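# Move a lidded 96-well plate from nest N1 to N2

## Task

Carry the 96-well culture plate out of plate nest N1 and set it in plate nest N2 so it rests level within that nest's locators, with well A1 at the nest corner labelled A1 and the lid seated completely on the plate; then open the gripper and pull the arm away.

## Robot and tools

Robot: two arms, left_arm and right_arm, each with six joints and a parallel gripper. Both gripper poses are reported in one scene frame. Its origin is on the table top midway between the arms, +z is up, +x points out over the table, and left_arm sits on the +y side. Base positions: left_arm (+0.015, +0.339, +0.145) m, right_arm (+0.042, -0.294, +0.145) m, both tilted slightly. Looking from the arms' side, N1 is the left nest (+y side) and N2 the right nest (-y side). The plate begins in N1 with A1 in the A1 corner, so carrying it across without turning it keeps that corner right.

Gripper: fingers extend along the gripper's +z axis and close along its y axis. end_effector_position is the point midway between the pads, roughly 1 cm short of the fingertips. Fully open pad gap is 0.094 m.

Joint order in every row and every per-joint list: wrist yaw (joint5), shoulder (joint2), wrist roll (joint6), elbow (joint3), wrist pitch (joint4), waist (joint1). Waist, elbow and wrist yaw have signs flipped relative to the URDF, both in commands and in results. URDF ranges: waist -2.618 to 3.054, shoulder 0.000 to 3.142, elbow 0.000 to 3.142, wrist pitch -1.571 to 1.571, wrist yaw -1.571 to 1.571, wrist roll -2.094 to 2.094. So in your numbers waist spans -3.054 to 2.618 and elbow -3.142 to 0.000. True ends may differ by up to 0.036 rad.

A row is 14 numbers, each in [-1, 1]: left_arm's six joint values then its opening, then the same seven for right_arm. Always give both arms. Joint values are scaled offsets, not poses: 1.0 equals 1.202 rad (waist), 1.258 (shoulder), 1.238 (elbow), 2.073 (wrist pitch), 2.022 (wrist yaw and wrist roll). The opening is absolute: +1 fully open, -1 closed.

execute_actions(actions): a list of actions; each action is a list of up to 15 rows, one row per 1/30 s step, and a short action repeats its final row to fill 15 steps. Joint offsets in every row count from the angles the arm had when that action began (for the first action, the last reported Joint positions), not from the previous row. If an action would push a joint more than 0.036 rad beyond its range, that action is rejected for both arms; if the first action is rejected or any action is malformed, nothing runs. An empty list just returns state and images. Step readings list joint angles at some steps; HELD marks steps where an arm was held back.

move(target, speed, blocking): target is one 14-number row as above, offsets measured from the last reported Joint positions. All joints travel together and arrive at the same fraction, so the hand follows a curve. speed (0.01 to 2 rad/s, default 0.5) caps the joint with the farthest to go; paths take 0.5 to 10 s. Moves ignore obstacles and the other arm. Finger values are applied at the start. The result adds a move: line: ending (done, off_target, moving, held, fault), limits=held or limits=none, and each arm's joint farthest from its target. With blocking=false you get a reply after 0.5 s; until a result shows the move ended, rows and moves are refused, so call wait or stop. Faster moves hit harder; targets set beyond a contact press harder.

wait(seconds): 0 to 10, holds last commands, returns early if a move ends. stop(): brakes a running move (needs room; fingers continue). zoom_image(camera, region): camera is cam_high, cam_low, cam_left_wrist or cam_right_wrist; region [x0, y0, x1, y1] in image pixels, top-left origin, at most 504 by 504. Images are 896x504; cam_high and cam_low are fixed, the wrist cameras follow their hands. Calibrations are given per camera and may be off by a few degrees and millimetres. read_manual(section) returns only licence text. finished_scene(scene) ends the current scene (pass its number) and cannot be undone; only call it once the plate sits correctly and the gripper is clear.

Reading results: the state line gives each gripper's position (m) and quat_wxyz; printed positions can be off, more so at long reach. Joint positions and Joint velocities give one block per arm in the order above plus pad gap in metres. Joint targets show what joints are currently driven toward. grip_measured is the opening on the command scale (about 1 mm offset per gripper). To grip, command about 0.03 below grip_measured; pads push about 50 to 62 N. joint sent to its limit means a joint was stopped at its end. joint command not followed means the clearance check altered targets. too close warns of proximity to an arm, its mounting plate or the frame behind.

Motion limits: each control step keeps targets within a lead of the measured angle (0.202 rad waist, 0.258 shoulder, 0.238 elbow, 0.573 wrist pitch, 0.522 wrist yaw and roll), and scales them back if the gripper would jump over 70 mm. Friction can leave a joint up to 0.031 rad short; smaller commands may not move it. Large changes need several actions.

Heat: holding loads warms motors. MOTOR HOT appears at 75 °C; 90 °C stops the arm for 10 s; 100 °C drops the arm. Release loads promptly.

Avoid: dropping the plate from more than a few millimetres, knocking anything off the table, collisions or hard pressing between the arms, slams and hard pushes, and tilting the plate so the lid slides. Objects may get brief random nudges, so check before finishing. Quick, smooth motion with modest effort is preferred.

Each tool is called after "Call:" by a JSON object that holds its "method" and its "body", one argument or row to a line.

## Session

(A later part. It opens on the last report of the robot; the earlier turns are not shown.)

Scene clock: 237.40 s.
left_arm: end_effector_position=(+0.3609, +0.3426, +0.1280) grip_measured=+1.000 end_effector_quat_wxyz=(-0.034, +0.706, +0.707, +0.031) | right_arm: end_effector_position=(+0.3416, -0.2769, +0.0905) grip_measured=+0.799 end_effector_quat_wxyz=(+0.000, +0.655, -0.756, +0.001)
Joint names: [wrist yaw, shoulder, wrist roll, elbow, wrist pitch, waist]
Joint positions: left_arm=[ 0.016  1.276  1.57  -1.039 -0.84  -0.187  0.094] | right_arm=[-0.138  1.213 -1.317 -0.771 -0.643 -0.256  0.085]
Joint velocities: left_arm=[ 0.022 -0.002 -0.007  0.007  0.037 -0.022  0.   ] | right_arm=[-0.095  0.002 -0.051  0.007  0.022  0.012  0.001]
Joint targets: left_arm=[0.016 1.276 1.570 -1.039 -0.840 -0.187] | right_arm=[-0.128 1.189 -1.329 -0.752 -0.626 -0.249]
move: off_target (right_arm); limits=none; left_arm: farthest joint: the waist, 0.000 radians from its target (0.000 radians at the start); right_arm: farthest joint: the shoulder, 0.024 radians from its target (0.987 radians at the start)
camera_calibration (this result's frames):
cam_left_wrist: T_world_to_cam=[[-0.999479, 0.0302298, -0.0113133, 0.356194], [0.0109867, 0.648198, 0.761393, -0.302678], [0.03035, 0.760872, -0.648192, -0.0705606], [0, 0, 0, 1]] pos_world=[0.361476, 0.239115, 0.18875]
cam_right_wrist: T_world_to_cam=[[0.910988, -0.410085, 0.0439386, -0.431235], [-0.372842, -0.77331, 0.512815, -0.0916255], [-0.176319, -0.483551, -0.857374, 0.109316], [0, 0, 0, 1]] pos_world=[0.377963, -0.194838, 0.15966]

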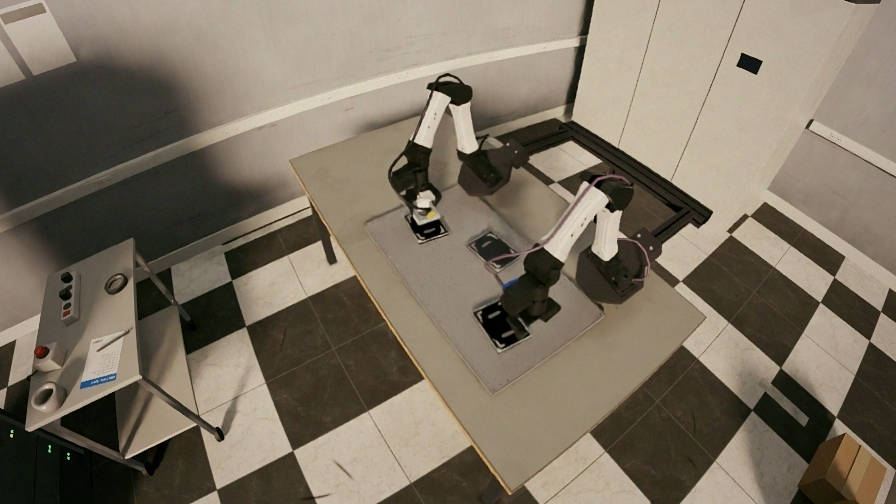

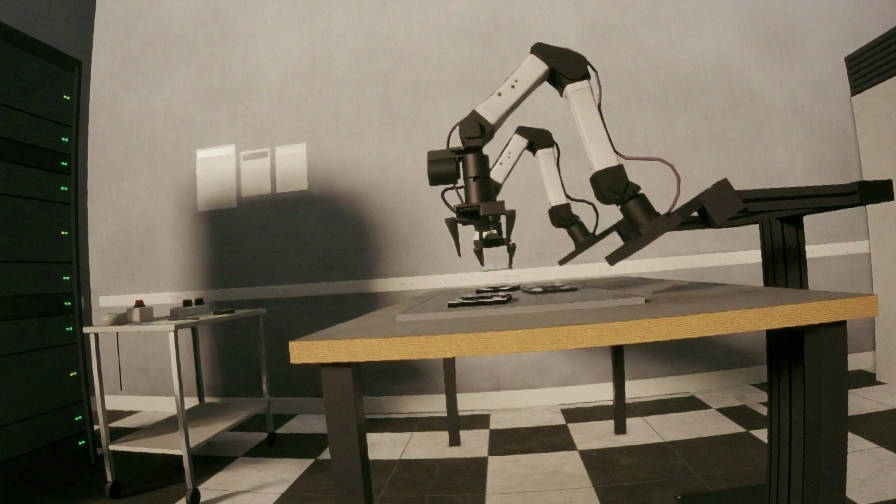

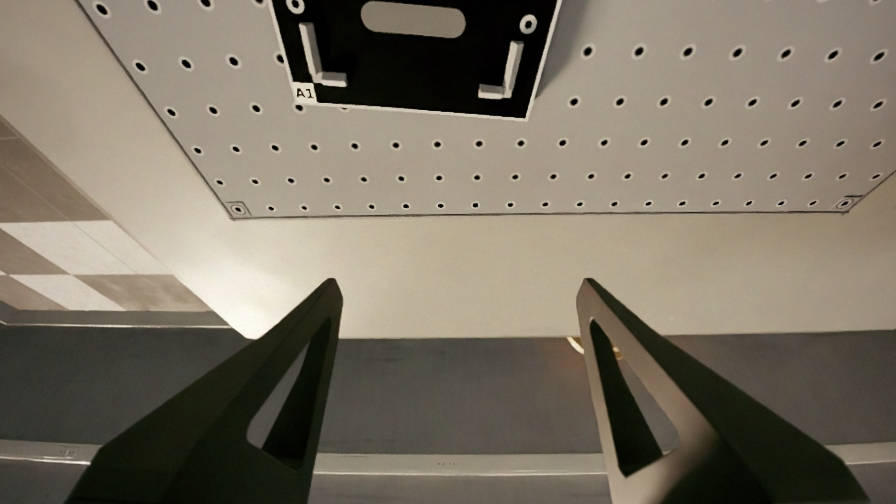

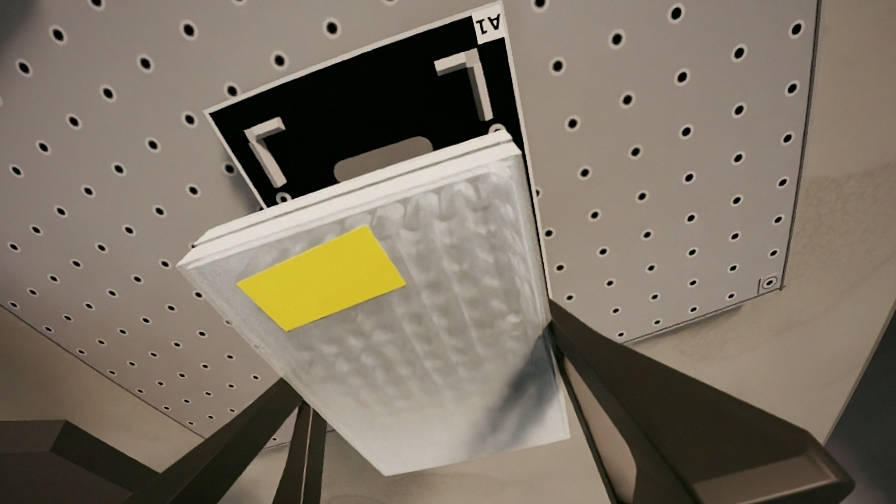

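Call:
{"method": "move", "body": {
  "target": [0,0,0,0,0,0,1, -0.012,0.110,0.028,0.049,0.087,-0.038,0.75],
  "speed": 0.15
}}

Scene clock: 251.90 s.
left_arm: end_effector_position=(+0.3609, +0.3426, +0.1280) grip_measured=+1.000 end_effector_quat_wxyz=(-0.034, +0.706, +0.707, +0.031) | right_arm: end_effector_position=(+0.3433, -0.2623, +0.0558) grip_measured=+0.799 end_effector_quat_wxyz=(-0.002, +0.650, -0.760, -0.001)
Joint names: [wrist yaw, shoulder, wrist roll, elbow, wrist pitch, waist]
Joint positions: left_arm=[ 0.016  1.276  1.57  -1.039 -0.84  -0.187  0.094] | right_arm=[-0.15   1.338 -1.272 -0.73  -0.479 -0.293  0.085]
Joint velocities: left_arm=[-0.037 -0.007 -0.022 -0.012  0.007 -0.007  0.   ] | right_arm=[-0.037  0.002  0.007  0.012 -0.007 -0.012  0.   ]
Joint targets: left_arm=[0.016 1.276 1.570 -1.039 -0.840 -0.187] | right_arm=[-0.162 1.351 -1.261 -0.711 -0.462 -0.302]
move: done; limits=none; left_arm: farthest joint: the waist, 0.000 radians from its target (0.000 radians at the start); right_arm: farthest joint: the elbow, 0.020 radians from its target (0.061 radians at the start)
camera_calibration (this result's frames):
cam_left_wrist: T_world_to_cam=[[-0.999479, 0.0302298, -0.0113133, 0.356194], [0.0109867, 0.648198, 0.761393, -0.302678], [0.03035, 0.760872, -0.648192, -0.0705606], [0, 0, 0, 1]] pos_world=[0.361476, 0.239115, 0.18875]
cam_right_wrist: T_world_to_cam=[[0.905619, -0.421879, 0.0432653, -0.426505], [-0.383581, -0.771322, 0.507867, -0.0574706], [-0.180887, -0.476529, -0.860349, 0.0905064], [0, 0, 0, 1]] pos_world=[0.380578, -0.181133, 0.125507]

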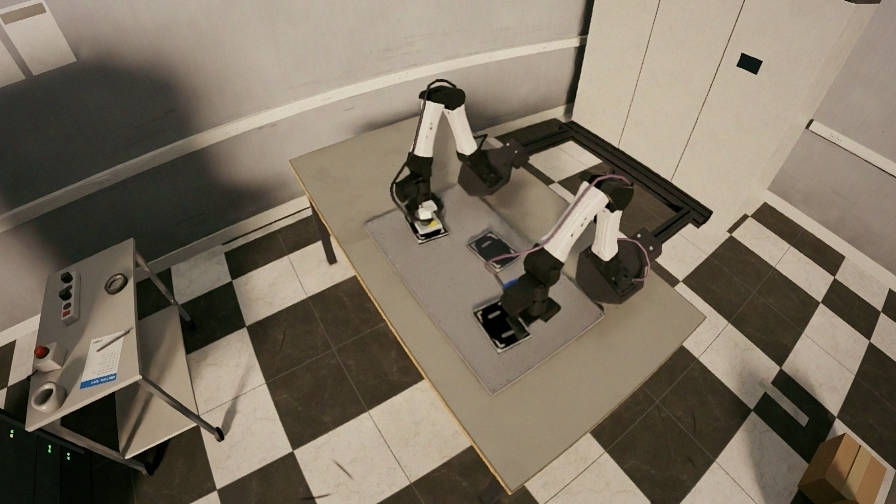

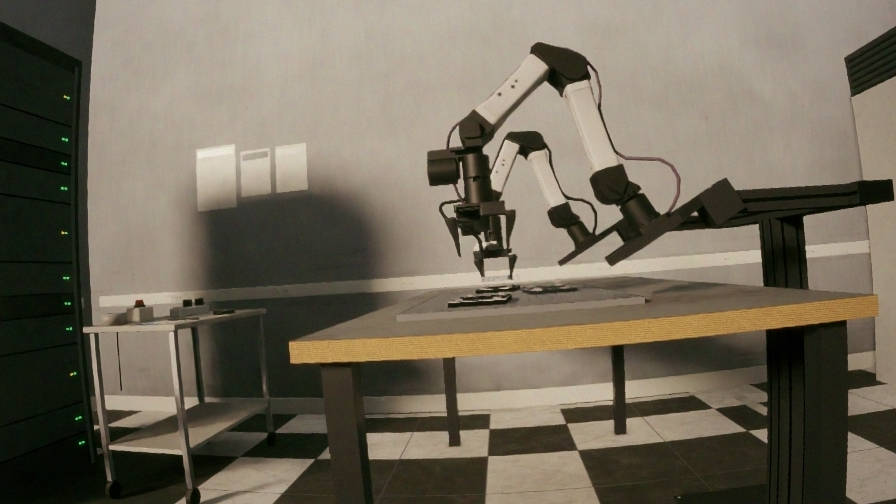

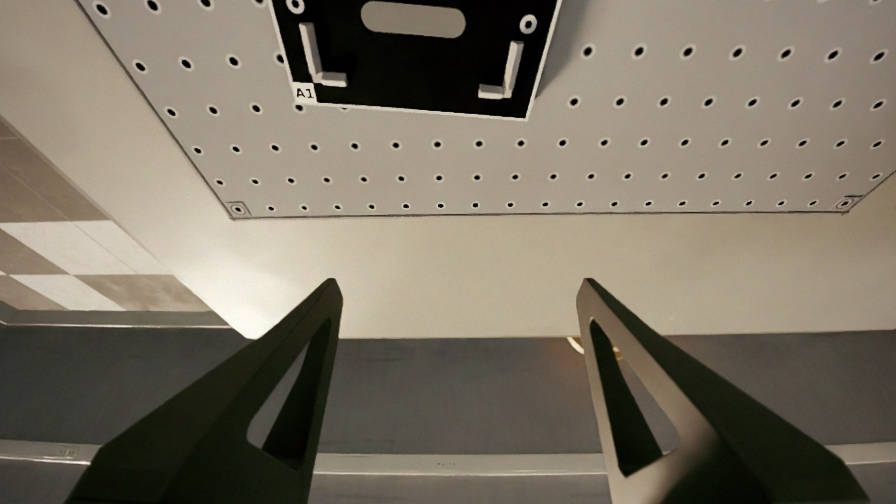

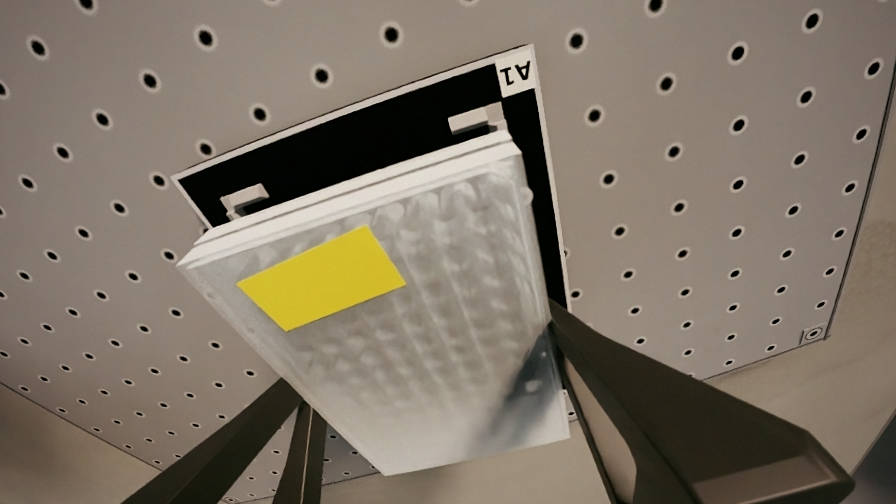

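Call:
{"method": "zoom_image", "body": {
  "camera": "cam_right_wrist",
  "region": [160, 30, 580, 270]
}}

Region (160, 30, 580, 270) of cam_right_wrist's 896x504 image, scaled by 1.200, with more detail than that image has; it fills the top 288 rows of this view, and the rest is white.

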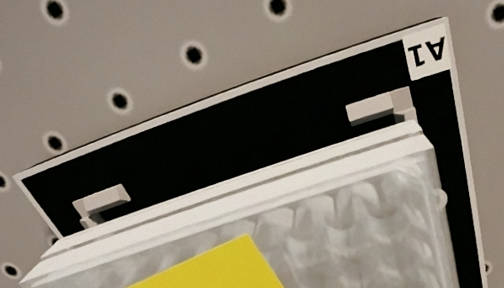

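Call:
{"method": "move", "body": {
  "target": [0,0,0,0,0,0,1, 0,0.040,0.010,0.035,0.038,0.02,0.75],
  "speed": 0.06
}}

Call:
{"method": "zoom_image", "body": {
  "camera": "cam_right_wrist",
  "region": [160, 30, 580, 270]
}}

Scene clock: 269.23 s.
left_arm: end_effector_position=(+0.3609, +0.3426, +0.1280) grip_measured=+1.000 end_effector_quat_wxyz=(-0.034, +0.706, +0.707, +0.031) | right_arm: end_effector_position=(+0.3421, -0.2659, +0.0435) grip_measured=+0.799 end_effector_quat_wxyz=(-0.001, +0.641, -0.768, +0.003)
Joint names: [wrist yaw, shoulder, wrist roll, elbow, wrist pitch, waist]
Joint positions: left_arm=[ 0.016  1.276  1.57  -1.039 -0.84  -0.187  0.094] | right_arm=[-0.15   1.373 -1.262 -0.707 -0.417 -0.277  0.085]
Joint velocities: left_arm=[-0.007  0.017  0.007  0.007 -0.037  0.002  0.   ] | right_arm=[-0.022 -0.017  0.022 -0.017 -0.007  0.007  0.   ]
Joint targets: left_arm=[0.016 1.276 1.570 -1.039 -0.840 -0.187] | right_arm=[-0.150 1.388 -1.252 -0.687 -0.400 -0.269]
move: off_target (right_arm); limits=none; left_arm: farthest joint: the waist, 0.000 radians from its target (0.000 radians at the start); right_arm: farthest joint: the elbow, 0.021 radians from its target (0.044 radians at the start)
camera_calibration (this result's frames):
cam_left_wrist: T_world_to_cam=[[-0.999479, 0.0302298, -0.0113133, 0.356194], [0.0109867, 0.648198, 0.761393, -0.302678], [0.03035, 0.760872, -0.648192, -0.0705606], [0, 0, 0, 1]] pos_world=[0.361476, 0.239115, 0.18875]
cam_right_wrist: T_world_to_cam=[[0.894929, -0.443526, 0.0488451, -0.428688], [-0.403588, -0.757896, 0.512553, -0.0442934], [-0.190311, -0.478412, -0.857265, 0.0805546], [0, 0, 0, 1]] pos_world=[0.3811, -0.185166, 0.112699]

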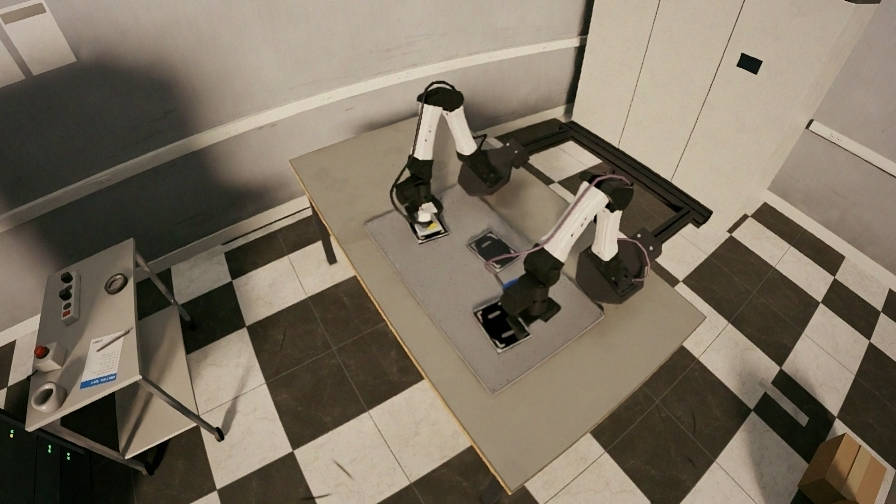

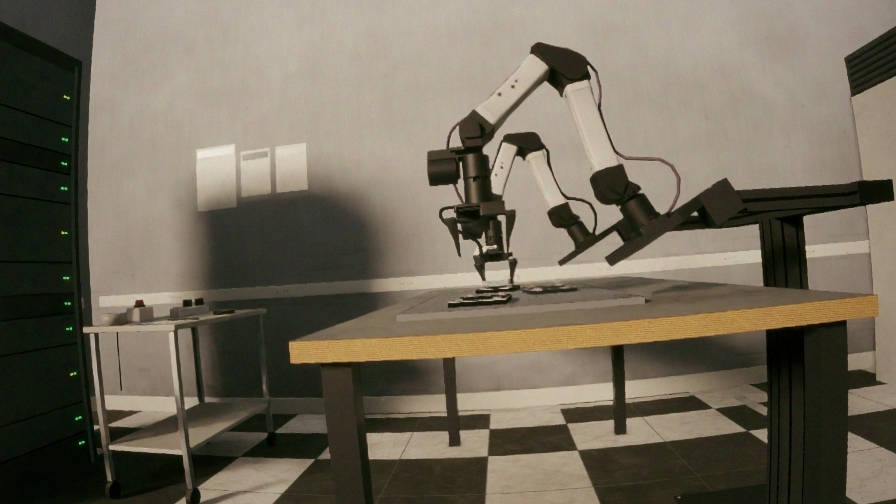

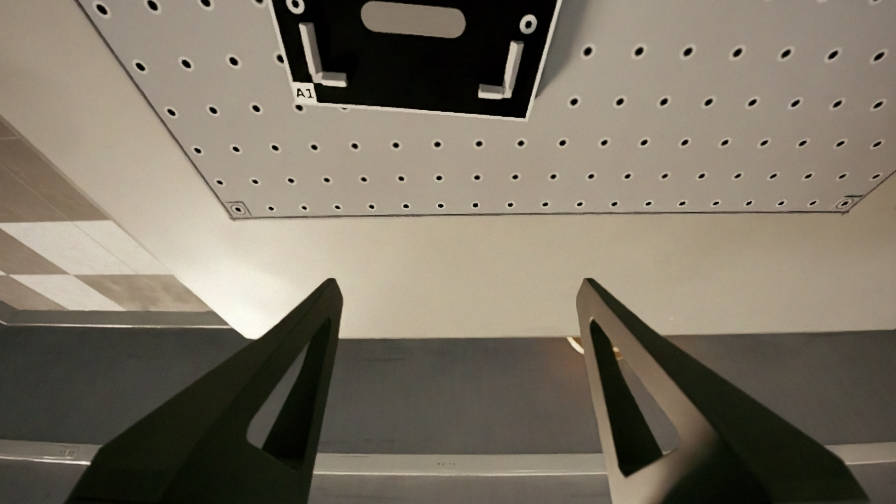

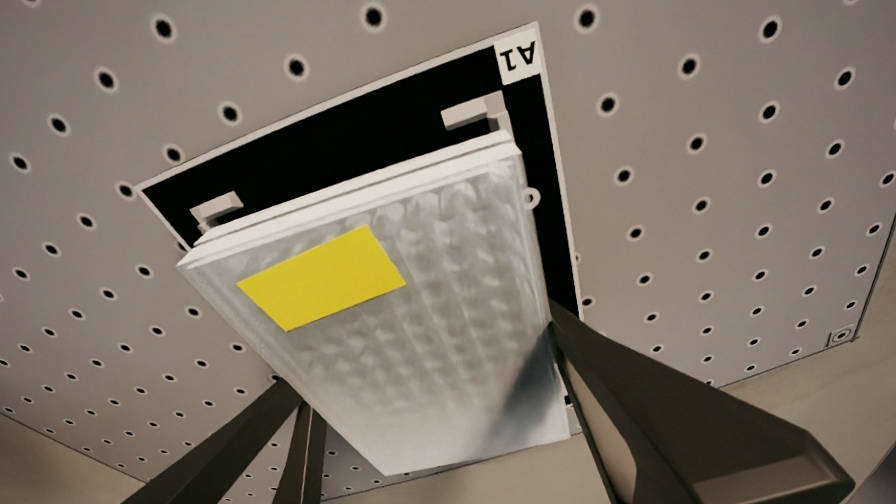

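Region (160, 30, 580, 270) of cam_right_wrist's 896x504 image, scaled by 1.200, with more detail than that image has; it fills the top 288 rows of this view, and the rest is white.

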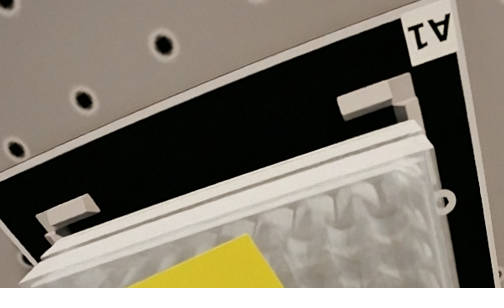

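Call:
{"method": "move", "body": {
  "target": [0,0,0,0,0,0,1, 0,0.010,-0.014,0.021,0.008,-0.018,0.75],
  "speed": 0.05
}}

Call:
{"method": "zoom_image", "body": {
  "camera": "cam_right_wrist",
  "region": [160, 30, 580, 270]
}}

Scene clock: 285.53 s.
left_arm: end_effector_position=(+0.3609, +0.3426, +0.1280) grip_measured=+1.000 end_effector_quat_wxyz=(-0.034, +0.706, +0.707, +0.031) | right_arm: end_effector_position=(+0.3419, -0.2618, +0.0440) grip_measured=+0.799 end_effector_quat_wxyz=(-0.003, +0.651, -0.759, +0.001)
Joint names: [wrist yaw, shoulder, wrist roll, elbow, wrist pitch, waist]
Joint positions: left_arm=[ 0.016  1.276  1.57  -1.039 -0.84  -0.187  0.094] | right_arm=[-0.15   1.373 -1.279 -0.707 -0.416 -0.29   0.085]
Joint velocities: left_arm=[-0.007 -0.012  0.066 -0.002  0.007  0.012  0.   ] | right_arm=[-0.007 -0.002 -0.022 -0.007 -0.037  0.017 -0.001]
Joint targets: left_arm=[0.016 1.276 1.570 -1.039 -0.840 -0.187] | right_arm=[-0.150 1.386 -1.291 -0.681 -0.400 -0.298]
move: off_target (right_arm); limits=none; left_arm: farthest joint: the waist, 0.000 radians from its target (0.000 radians at the start); right_arm: farthest joint: the elbow, 0.026 radians from its target (0.026 radians at the start)
camera_calibration (this result's frames):
cam_left_wrist: T_world_to_cam=[[-0.999479, 0.0302298, -0.0113133, 0.356194], [0.0109867, 0.648198, 0.761393, -0.302678], [0.03035, 0.760872, -0.648192, -0.0705606], [0, 0, 0, 1]] pos_world=[0.361476, 0.239115, 0.18875]
cam_right_wrist: T_world_to_cam=[[0.907117, -0.418219, 0.0472522, -0.424189], [-0.382482, -0.772298, 0.507212, -0.0521901], [-0.175633, -0.478173, -0.860525, 0.0780973], [0, 0, 0, 1]] pos_world=[0.378544, -0.180366, 0.11372]

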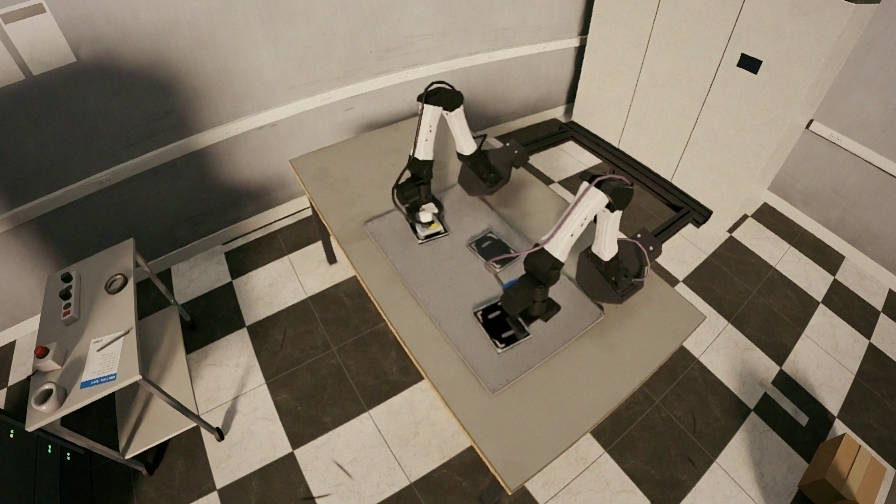

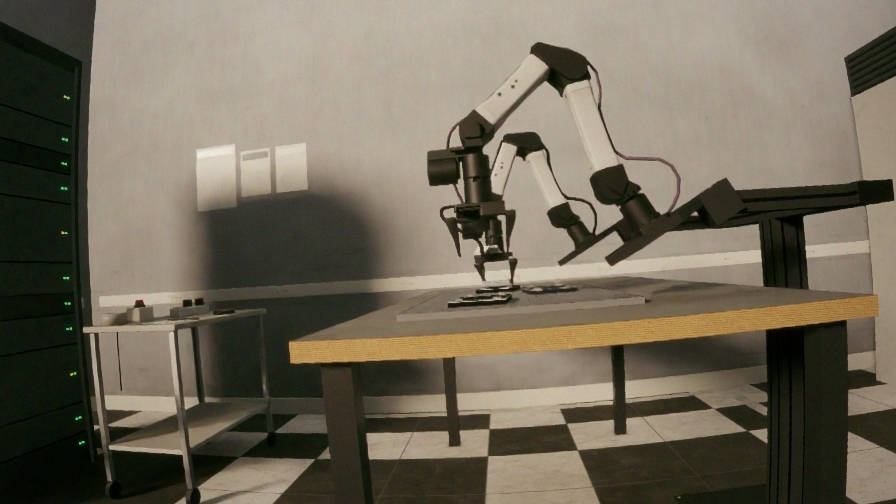

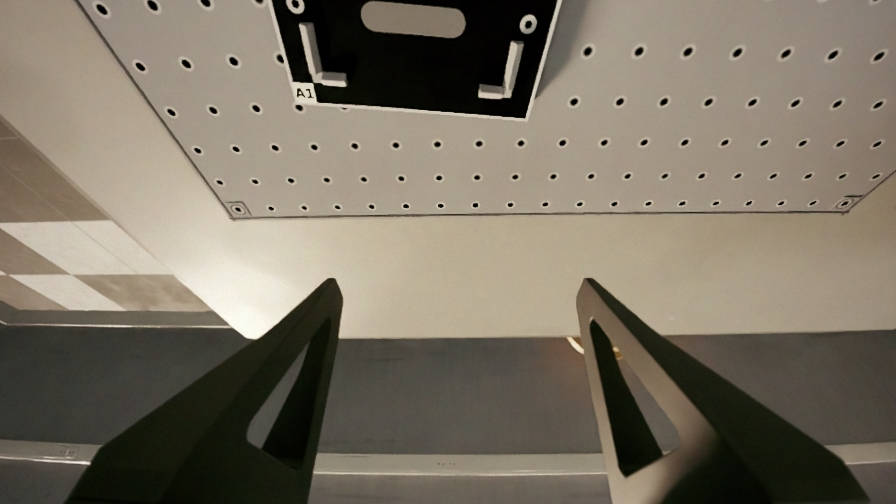

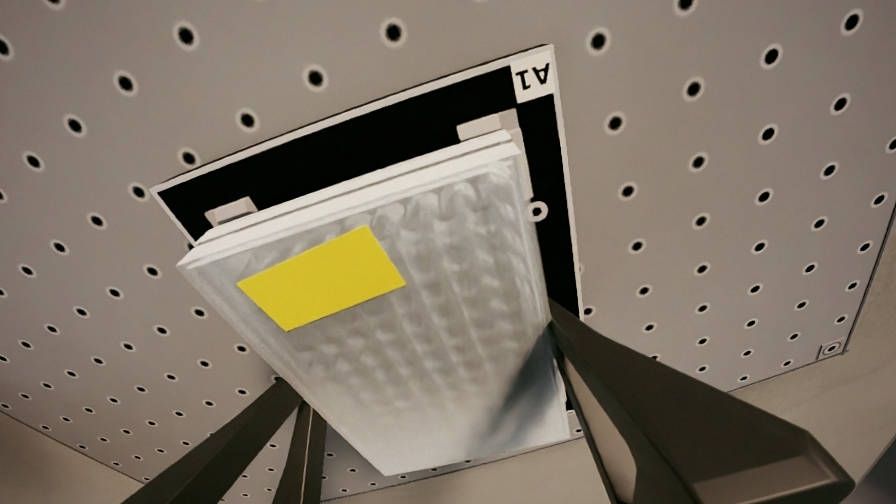

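Region (160, 30, 580, 270) of cam_right_wrist's 896x504 image, scaled by 1.200, with more detail than that image has; it fills the top 288 rows of this view, and the rest is white.

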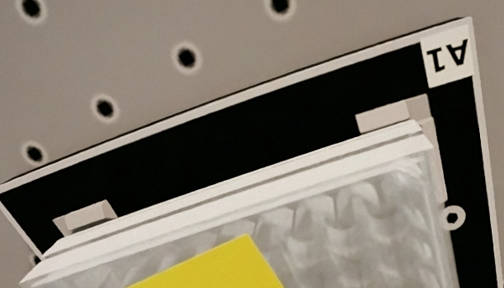

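Call:
{"method": "move", "body": {
  "target": [0,0,0,0,0,0,1, 0,-0.012,0,0.014,0,0.014,0.75],
  "speed": 0.05
}}

Scene clock: 296.77 s.
left_arm: end_effector_position=(+0.3609, +0.3426, +0.1280) grip_measured=+1.000 end_effector_quat_wxyz=(-0.034, +0.706, +0.707, +0.031) | right_arm: end_effector_position=(+0.3421, -0.2647, +0.0437) grip_measured=+0.799 end_effector_quat_wxyz=(-0.001, +0.648, -0.761, +0.003)
Joint names: [wrist yaw, shoulder, wrist roll, elbow, wrist pitch, waist]
Joint positions: left_arm=[ 0.016  1.276  1.57  -1.039 -0.84  -0.187  0.094] | right_arm=[-0.15   1.373 -1.28  -0.707 -0.416 -0.28   0.085]
Joint velocities: left_arm=[-0.022  0.007 -0.066  0.007 -0.022 -0.007  0.   ] | right_arm=[-0.022  0.002  0.081 -0.002 -0.007  0.017 -0.   ]
Joint targets: left_arm=[0.016 1.276 1.570 -1.039 -0.840 -0.187] | right_arm=[-0.150 1.358 -1.279 -0.690 -0.416 -0.273]
move: done; limits=none; left_arm: farthest joint: the waist, 0.000 radians from its target (0.000 radians at the start); right_arm: farthest joint: the elbow, 0.018 radians from its target (0.018 radians at the start)
camera_calibration (this result's frames):
cam_left_wrist: T_world_to_cam=[[-0.999479, 0.0302298, -0.0113133, 0.356194], [0.0109867, 0.648198, 0.761393, -0.302678], [0.03035, 0.760872, -0.648192, -0.0705606], [0, 0, 0, 1]] pos_world=[0.361476, 0.239115, 0.18875]
cam_right_wrist: T_world_to_cam=[[0.903785, -0.425219, 0.0485911, -0.426356], [-0.38829, -0.766905, 0.510968, -0.0509899], [-0.180008, -0.480672, -0.858226, 0.0771625], [0, 0, 0, 1]] pos_world=[0.379425, -0.183309, 0.112994]

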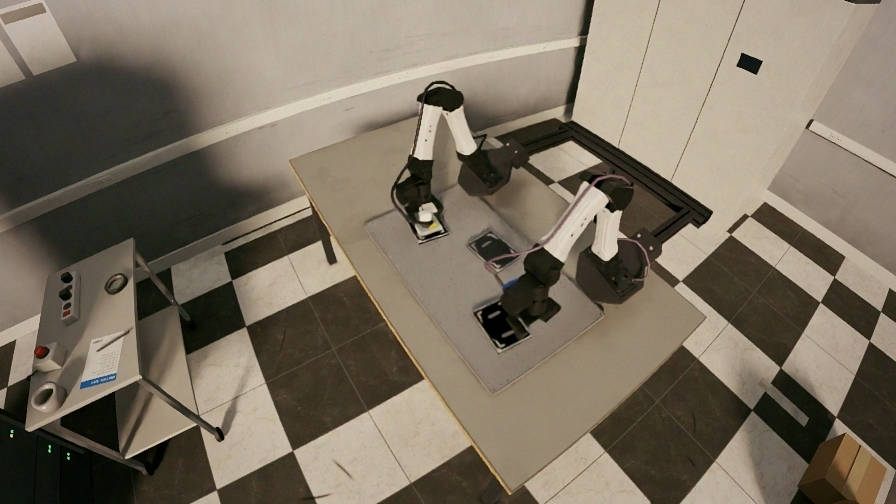

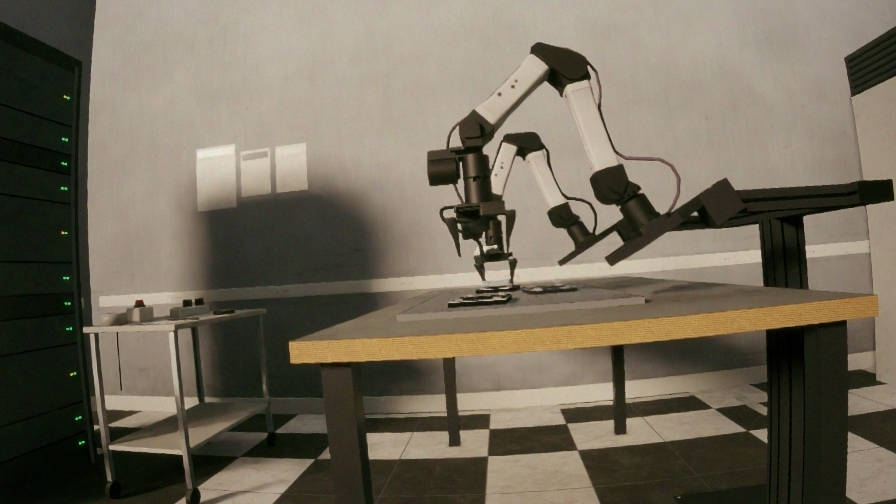

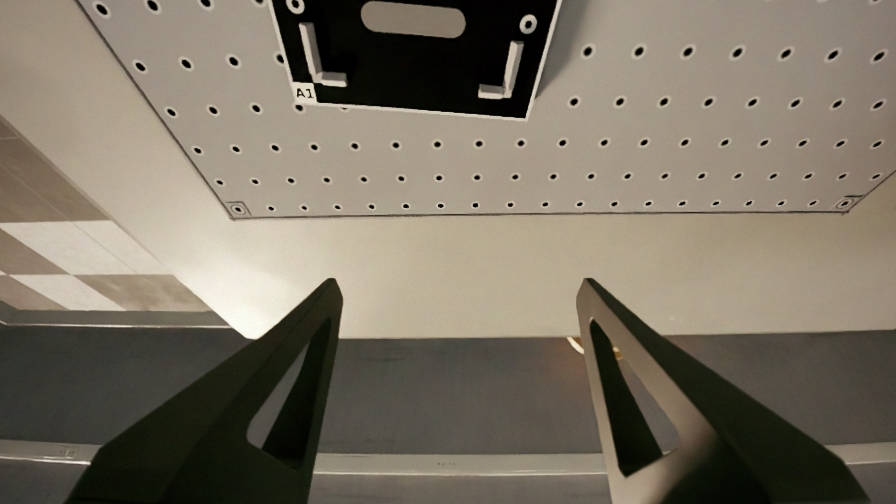

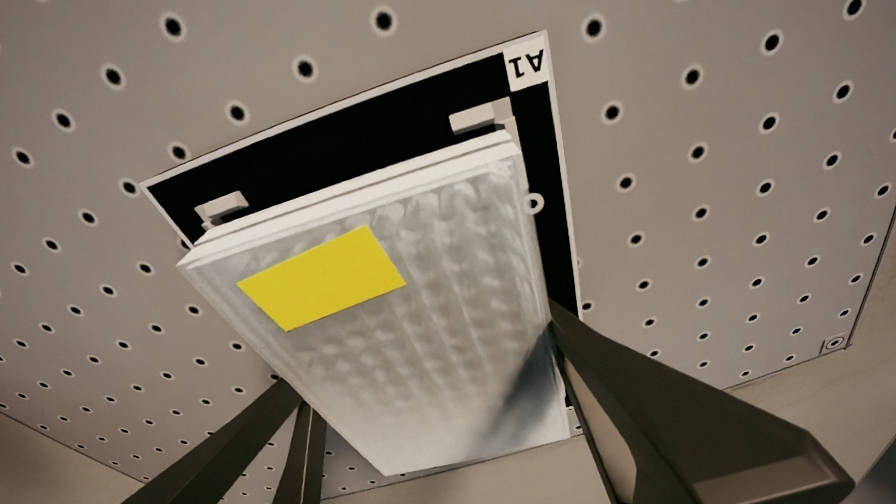

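Call:
{"method": "move", "body": {
  "target": [0,0,0,0,0,0,1, 0,0.02,0,0.005,0.012,0,0.75],
  "speed": 0.05
}}

Call:
{"method": "zoom_image", "body": {
  "camera": "cam_right_wrist",
  "region": [130,40,630,340]
}}

Scene clock: 300.67 s.
left_arm: end_effector_position=(+0.3609, +0.3426, +0.1280) grip_measured=+1.000 end_effector_quat_wxyz=(-0.034, +0.706, +0.707, +0.031) | right_arm: end_effector_position=(+0.3440, -0.2645, +0.0437) grip_measured=+0.799 end_effector_quat_wxyz=(-0.005, +0.648, -0.762, +0.005)
Joint names: [wrist yaw, shoulder, wrist roll, elbow, wrist pitch, waist]
Joint positions: left_arm=[ 0.016  1.276  1.57  -1.039 -0.84  -0.187  0.094] | right_arm=[-0.15   1.373 -1.28  -0.707 -0.408 -0.28   0.085]
Joint velocities: left_arm=[ 0.066 -0.002  0.051  0.007 -0.066  0.007  0.   ] | right_arm=[ 0.125 -0.022 -0.022  0.002  0.066 -0.002 -0.001]
Joint targets: left_arm=[0.016 1.276 1.570 -1.039 -0.840 -0.187] | right_arm=[-0.150 1.398 -1.280 -0.701 -0.392 -0.280]
move: off_target (right_arm); limits=none; left_arm: farthest joint: the waist, 0.000 radians from its target (0.000 radians at the start); right_arm: farthest joint: the shoulder, 0.025 radians from its target (0.025 radians at the start)
camera_calibration (this result's frames):
cam_left_wrist: T_world_to_cam=[[-0.999479, 0.0302298, -0.0113133, 0.356194], [0.0109867, 0.648198, 0.761393, -0.302678], [0.03035, 0.760872, -0.648192, -0.0705606], [0, 0, 0, 1]] pos_world=[0.361476, 0.239115, 0.18875]
cam_right_wrist: T_world_to_cam=[[0.902877, -0.426335, 0.0552422, -0.428273], [-0.39319, -0.766977, 0.507097, -0.0482158], [-0.173824, -0.479567, -0.860117, 0.0758967], [0, 0, 0, 1]] pos_world=[0.380912, -0.18317, 0.113389]

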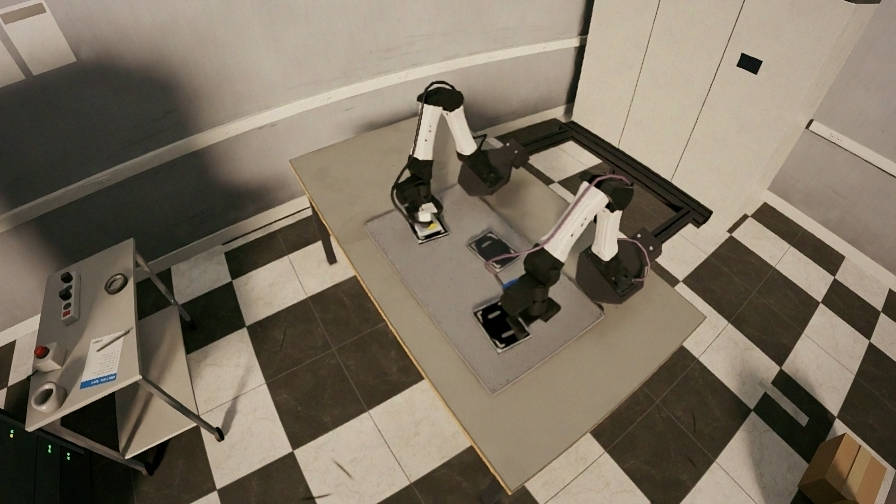

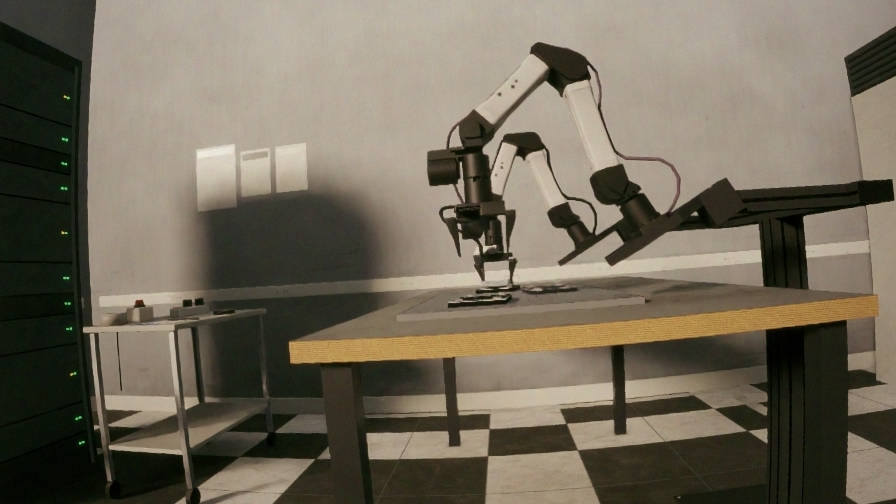

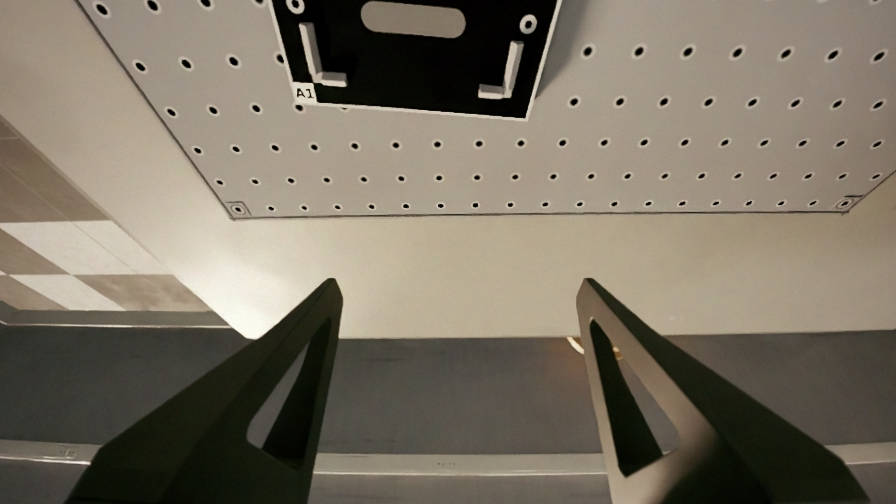

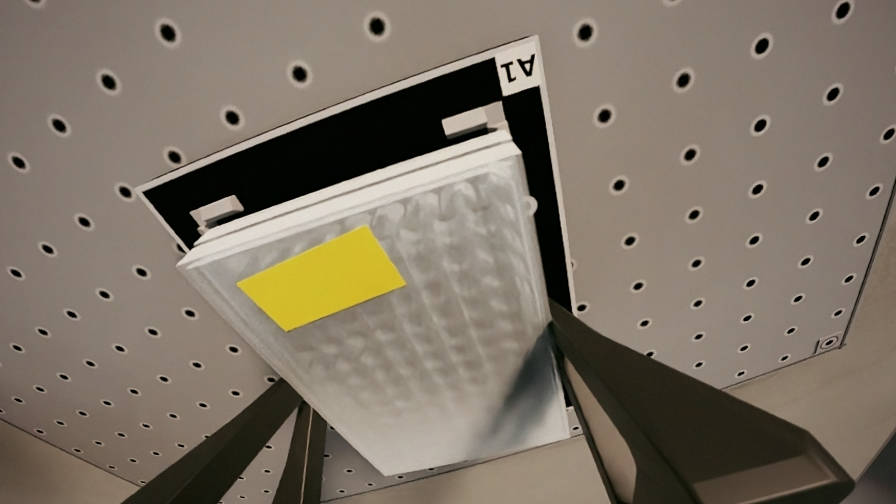

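Region (130, 40, 630, 340) of cam_right_wrist's 896x504 image, scaled by 1.008, with more detail than that image has; it fills the top 302 rows of this view, and the rest is white.

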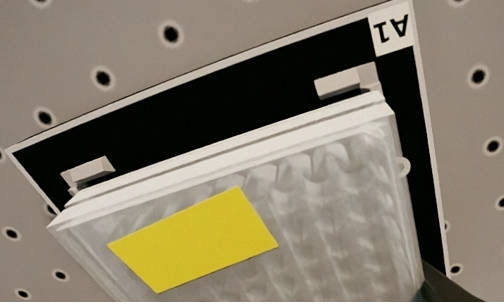

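Call:
{"method": "move", "body": {
  "target": [0,0,0,0,0,0,1, 0,0.03,0,0.01,-0.01,0,0.75],
  "speed": 0.05
}}

Scene clock: 308.57 s.
left_arm: end_effector_position=(+0.3609, +0.3426, +0.1280) grip_measured=+1.000 end_effector_quat_wxyz=(-0.034, +0.706, +0.707, +0.031) | right_arm: end_effector_position=(+0.3388, -0.2644, +0.0386) grip_measured=+0.799 end_effector_quat_wxyz=(+0.006, +0.649, -0.760, -0.002)
Joint names: [wrist yaw, shoulder, wrist roll, elbow, wrist pitch, waist]
Joint positions: left_arm=[ 0.016  1.276  1.57  -1.039 -0.84  -0.187  0.094] | right_arm=[-0.15   1.396 -1.28  -0.707 -0.412 -0.28   0.085]
Joint velocities: left_arm=[ 0.066  0.012 -0.037  0.002 -0.051 -0.012  0.   ] | right_arm=[ 0.037  0.007 -0.066 -0.017  0.037 -0.007 -0.001]
Joint targets: left_arm=[0.016 1.276 1.570 -1.039 -0.840 -0.187] | right_arm=[-0.150 1.411 -1.280 -0.695 -0.429 -0.280]
move: done; limits=none; left_arm: farthest joint: the waist, 0.000 radians from its target (0.000 radians at the start); right_arm: farthest joint: the wrist pitch, 0.017 radians from its target (0.021 radians at the start)
camera_calibration (this result's frames):
cam_left_wrist: T_world_to_cam=[[-0.999479, 0.0302298, -0.0113133, 0.356194], [0.0109867, 0.648198, 0.761393, -0.302678], [0.03035, 0.760872, -0.648192, -0.0705606], [0, 0, 0, 1]] pos_world=[0.361476, 0.239115, 0.18875]
cam_right_wrist: T_world_to_cam=[[0.905624, -0.422743, 0.0336767, -0.422397], [-0.377215, -0.766707, 0.51949, -0.0534326], [-0.19379, -0.483165, -0.853813, 0.0761885], [0, 0, 0, 1]] pos_world=[0.377142, -0.182721, 0.107033]

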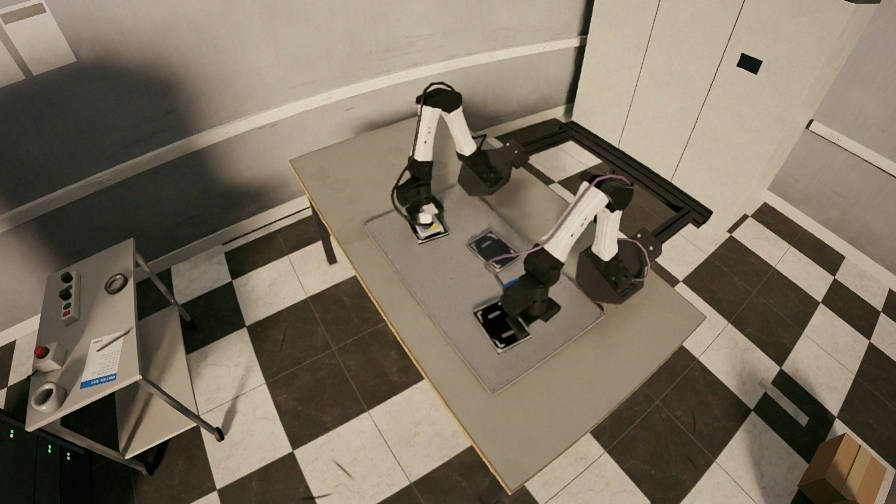

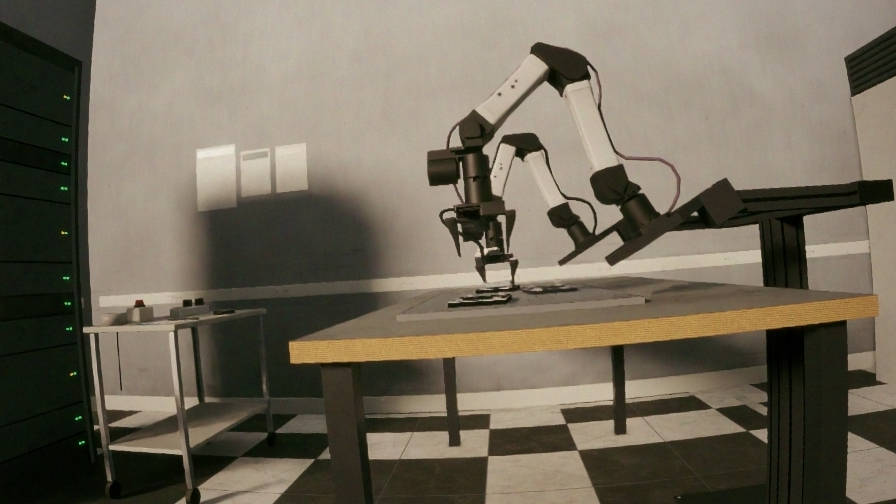

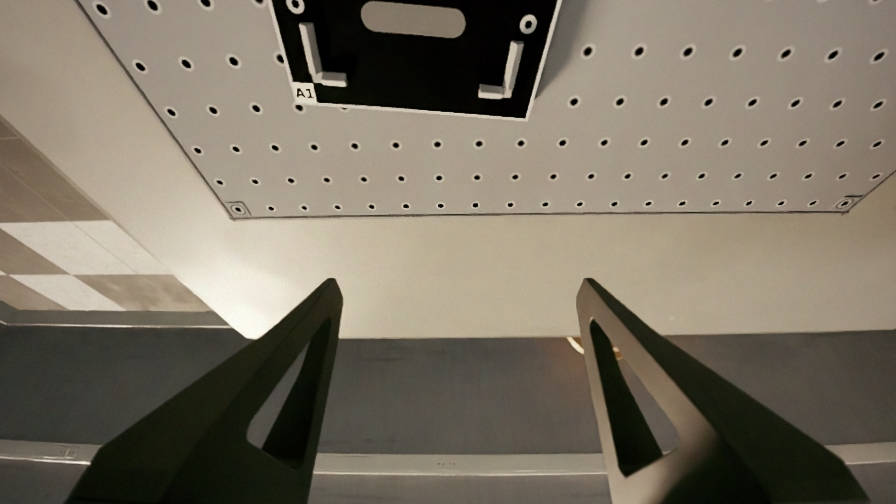

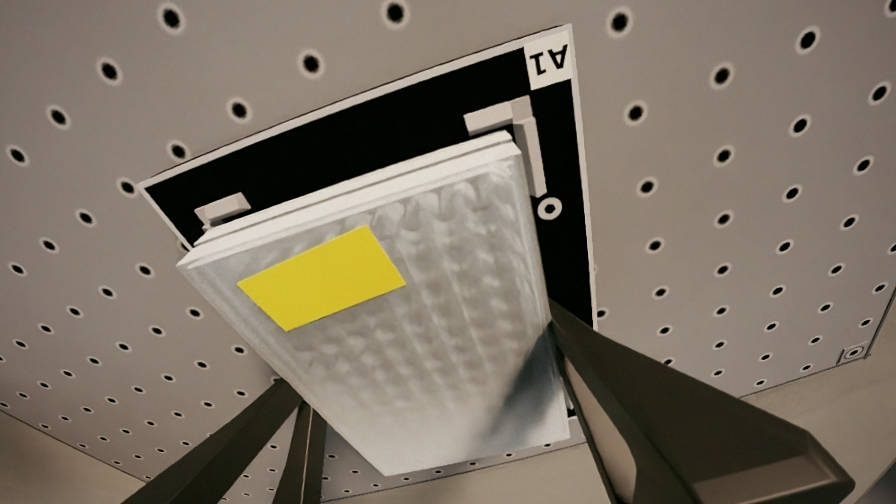

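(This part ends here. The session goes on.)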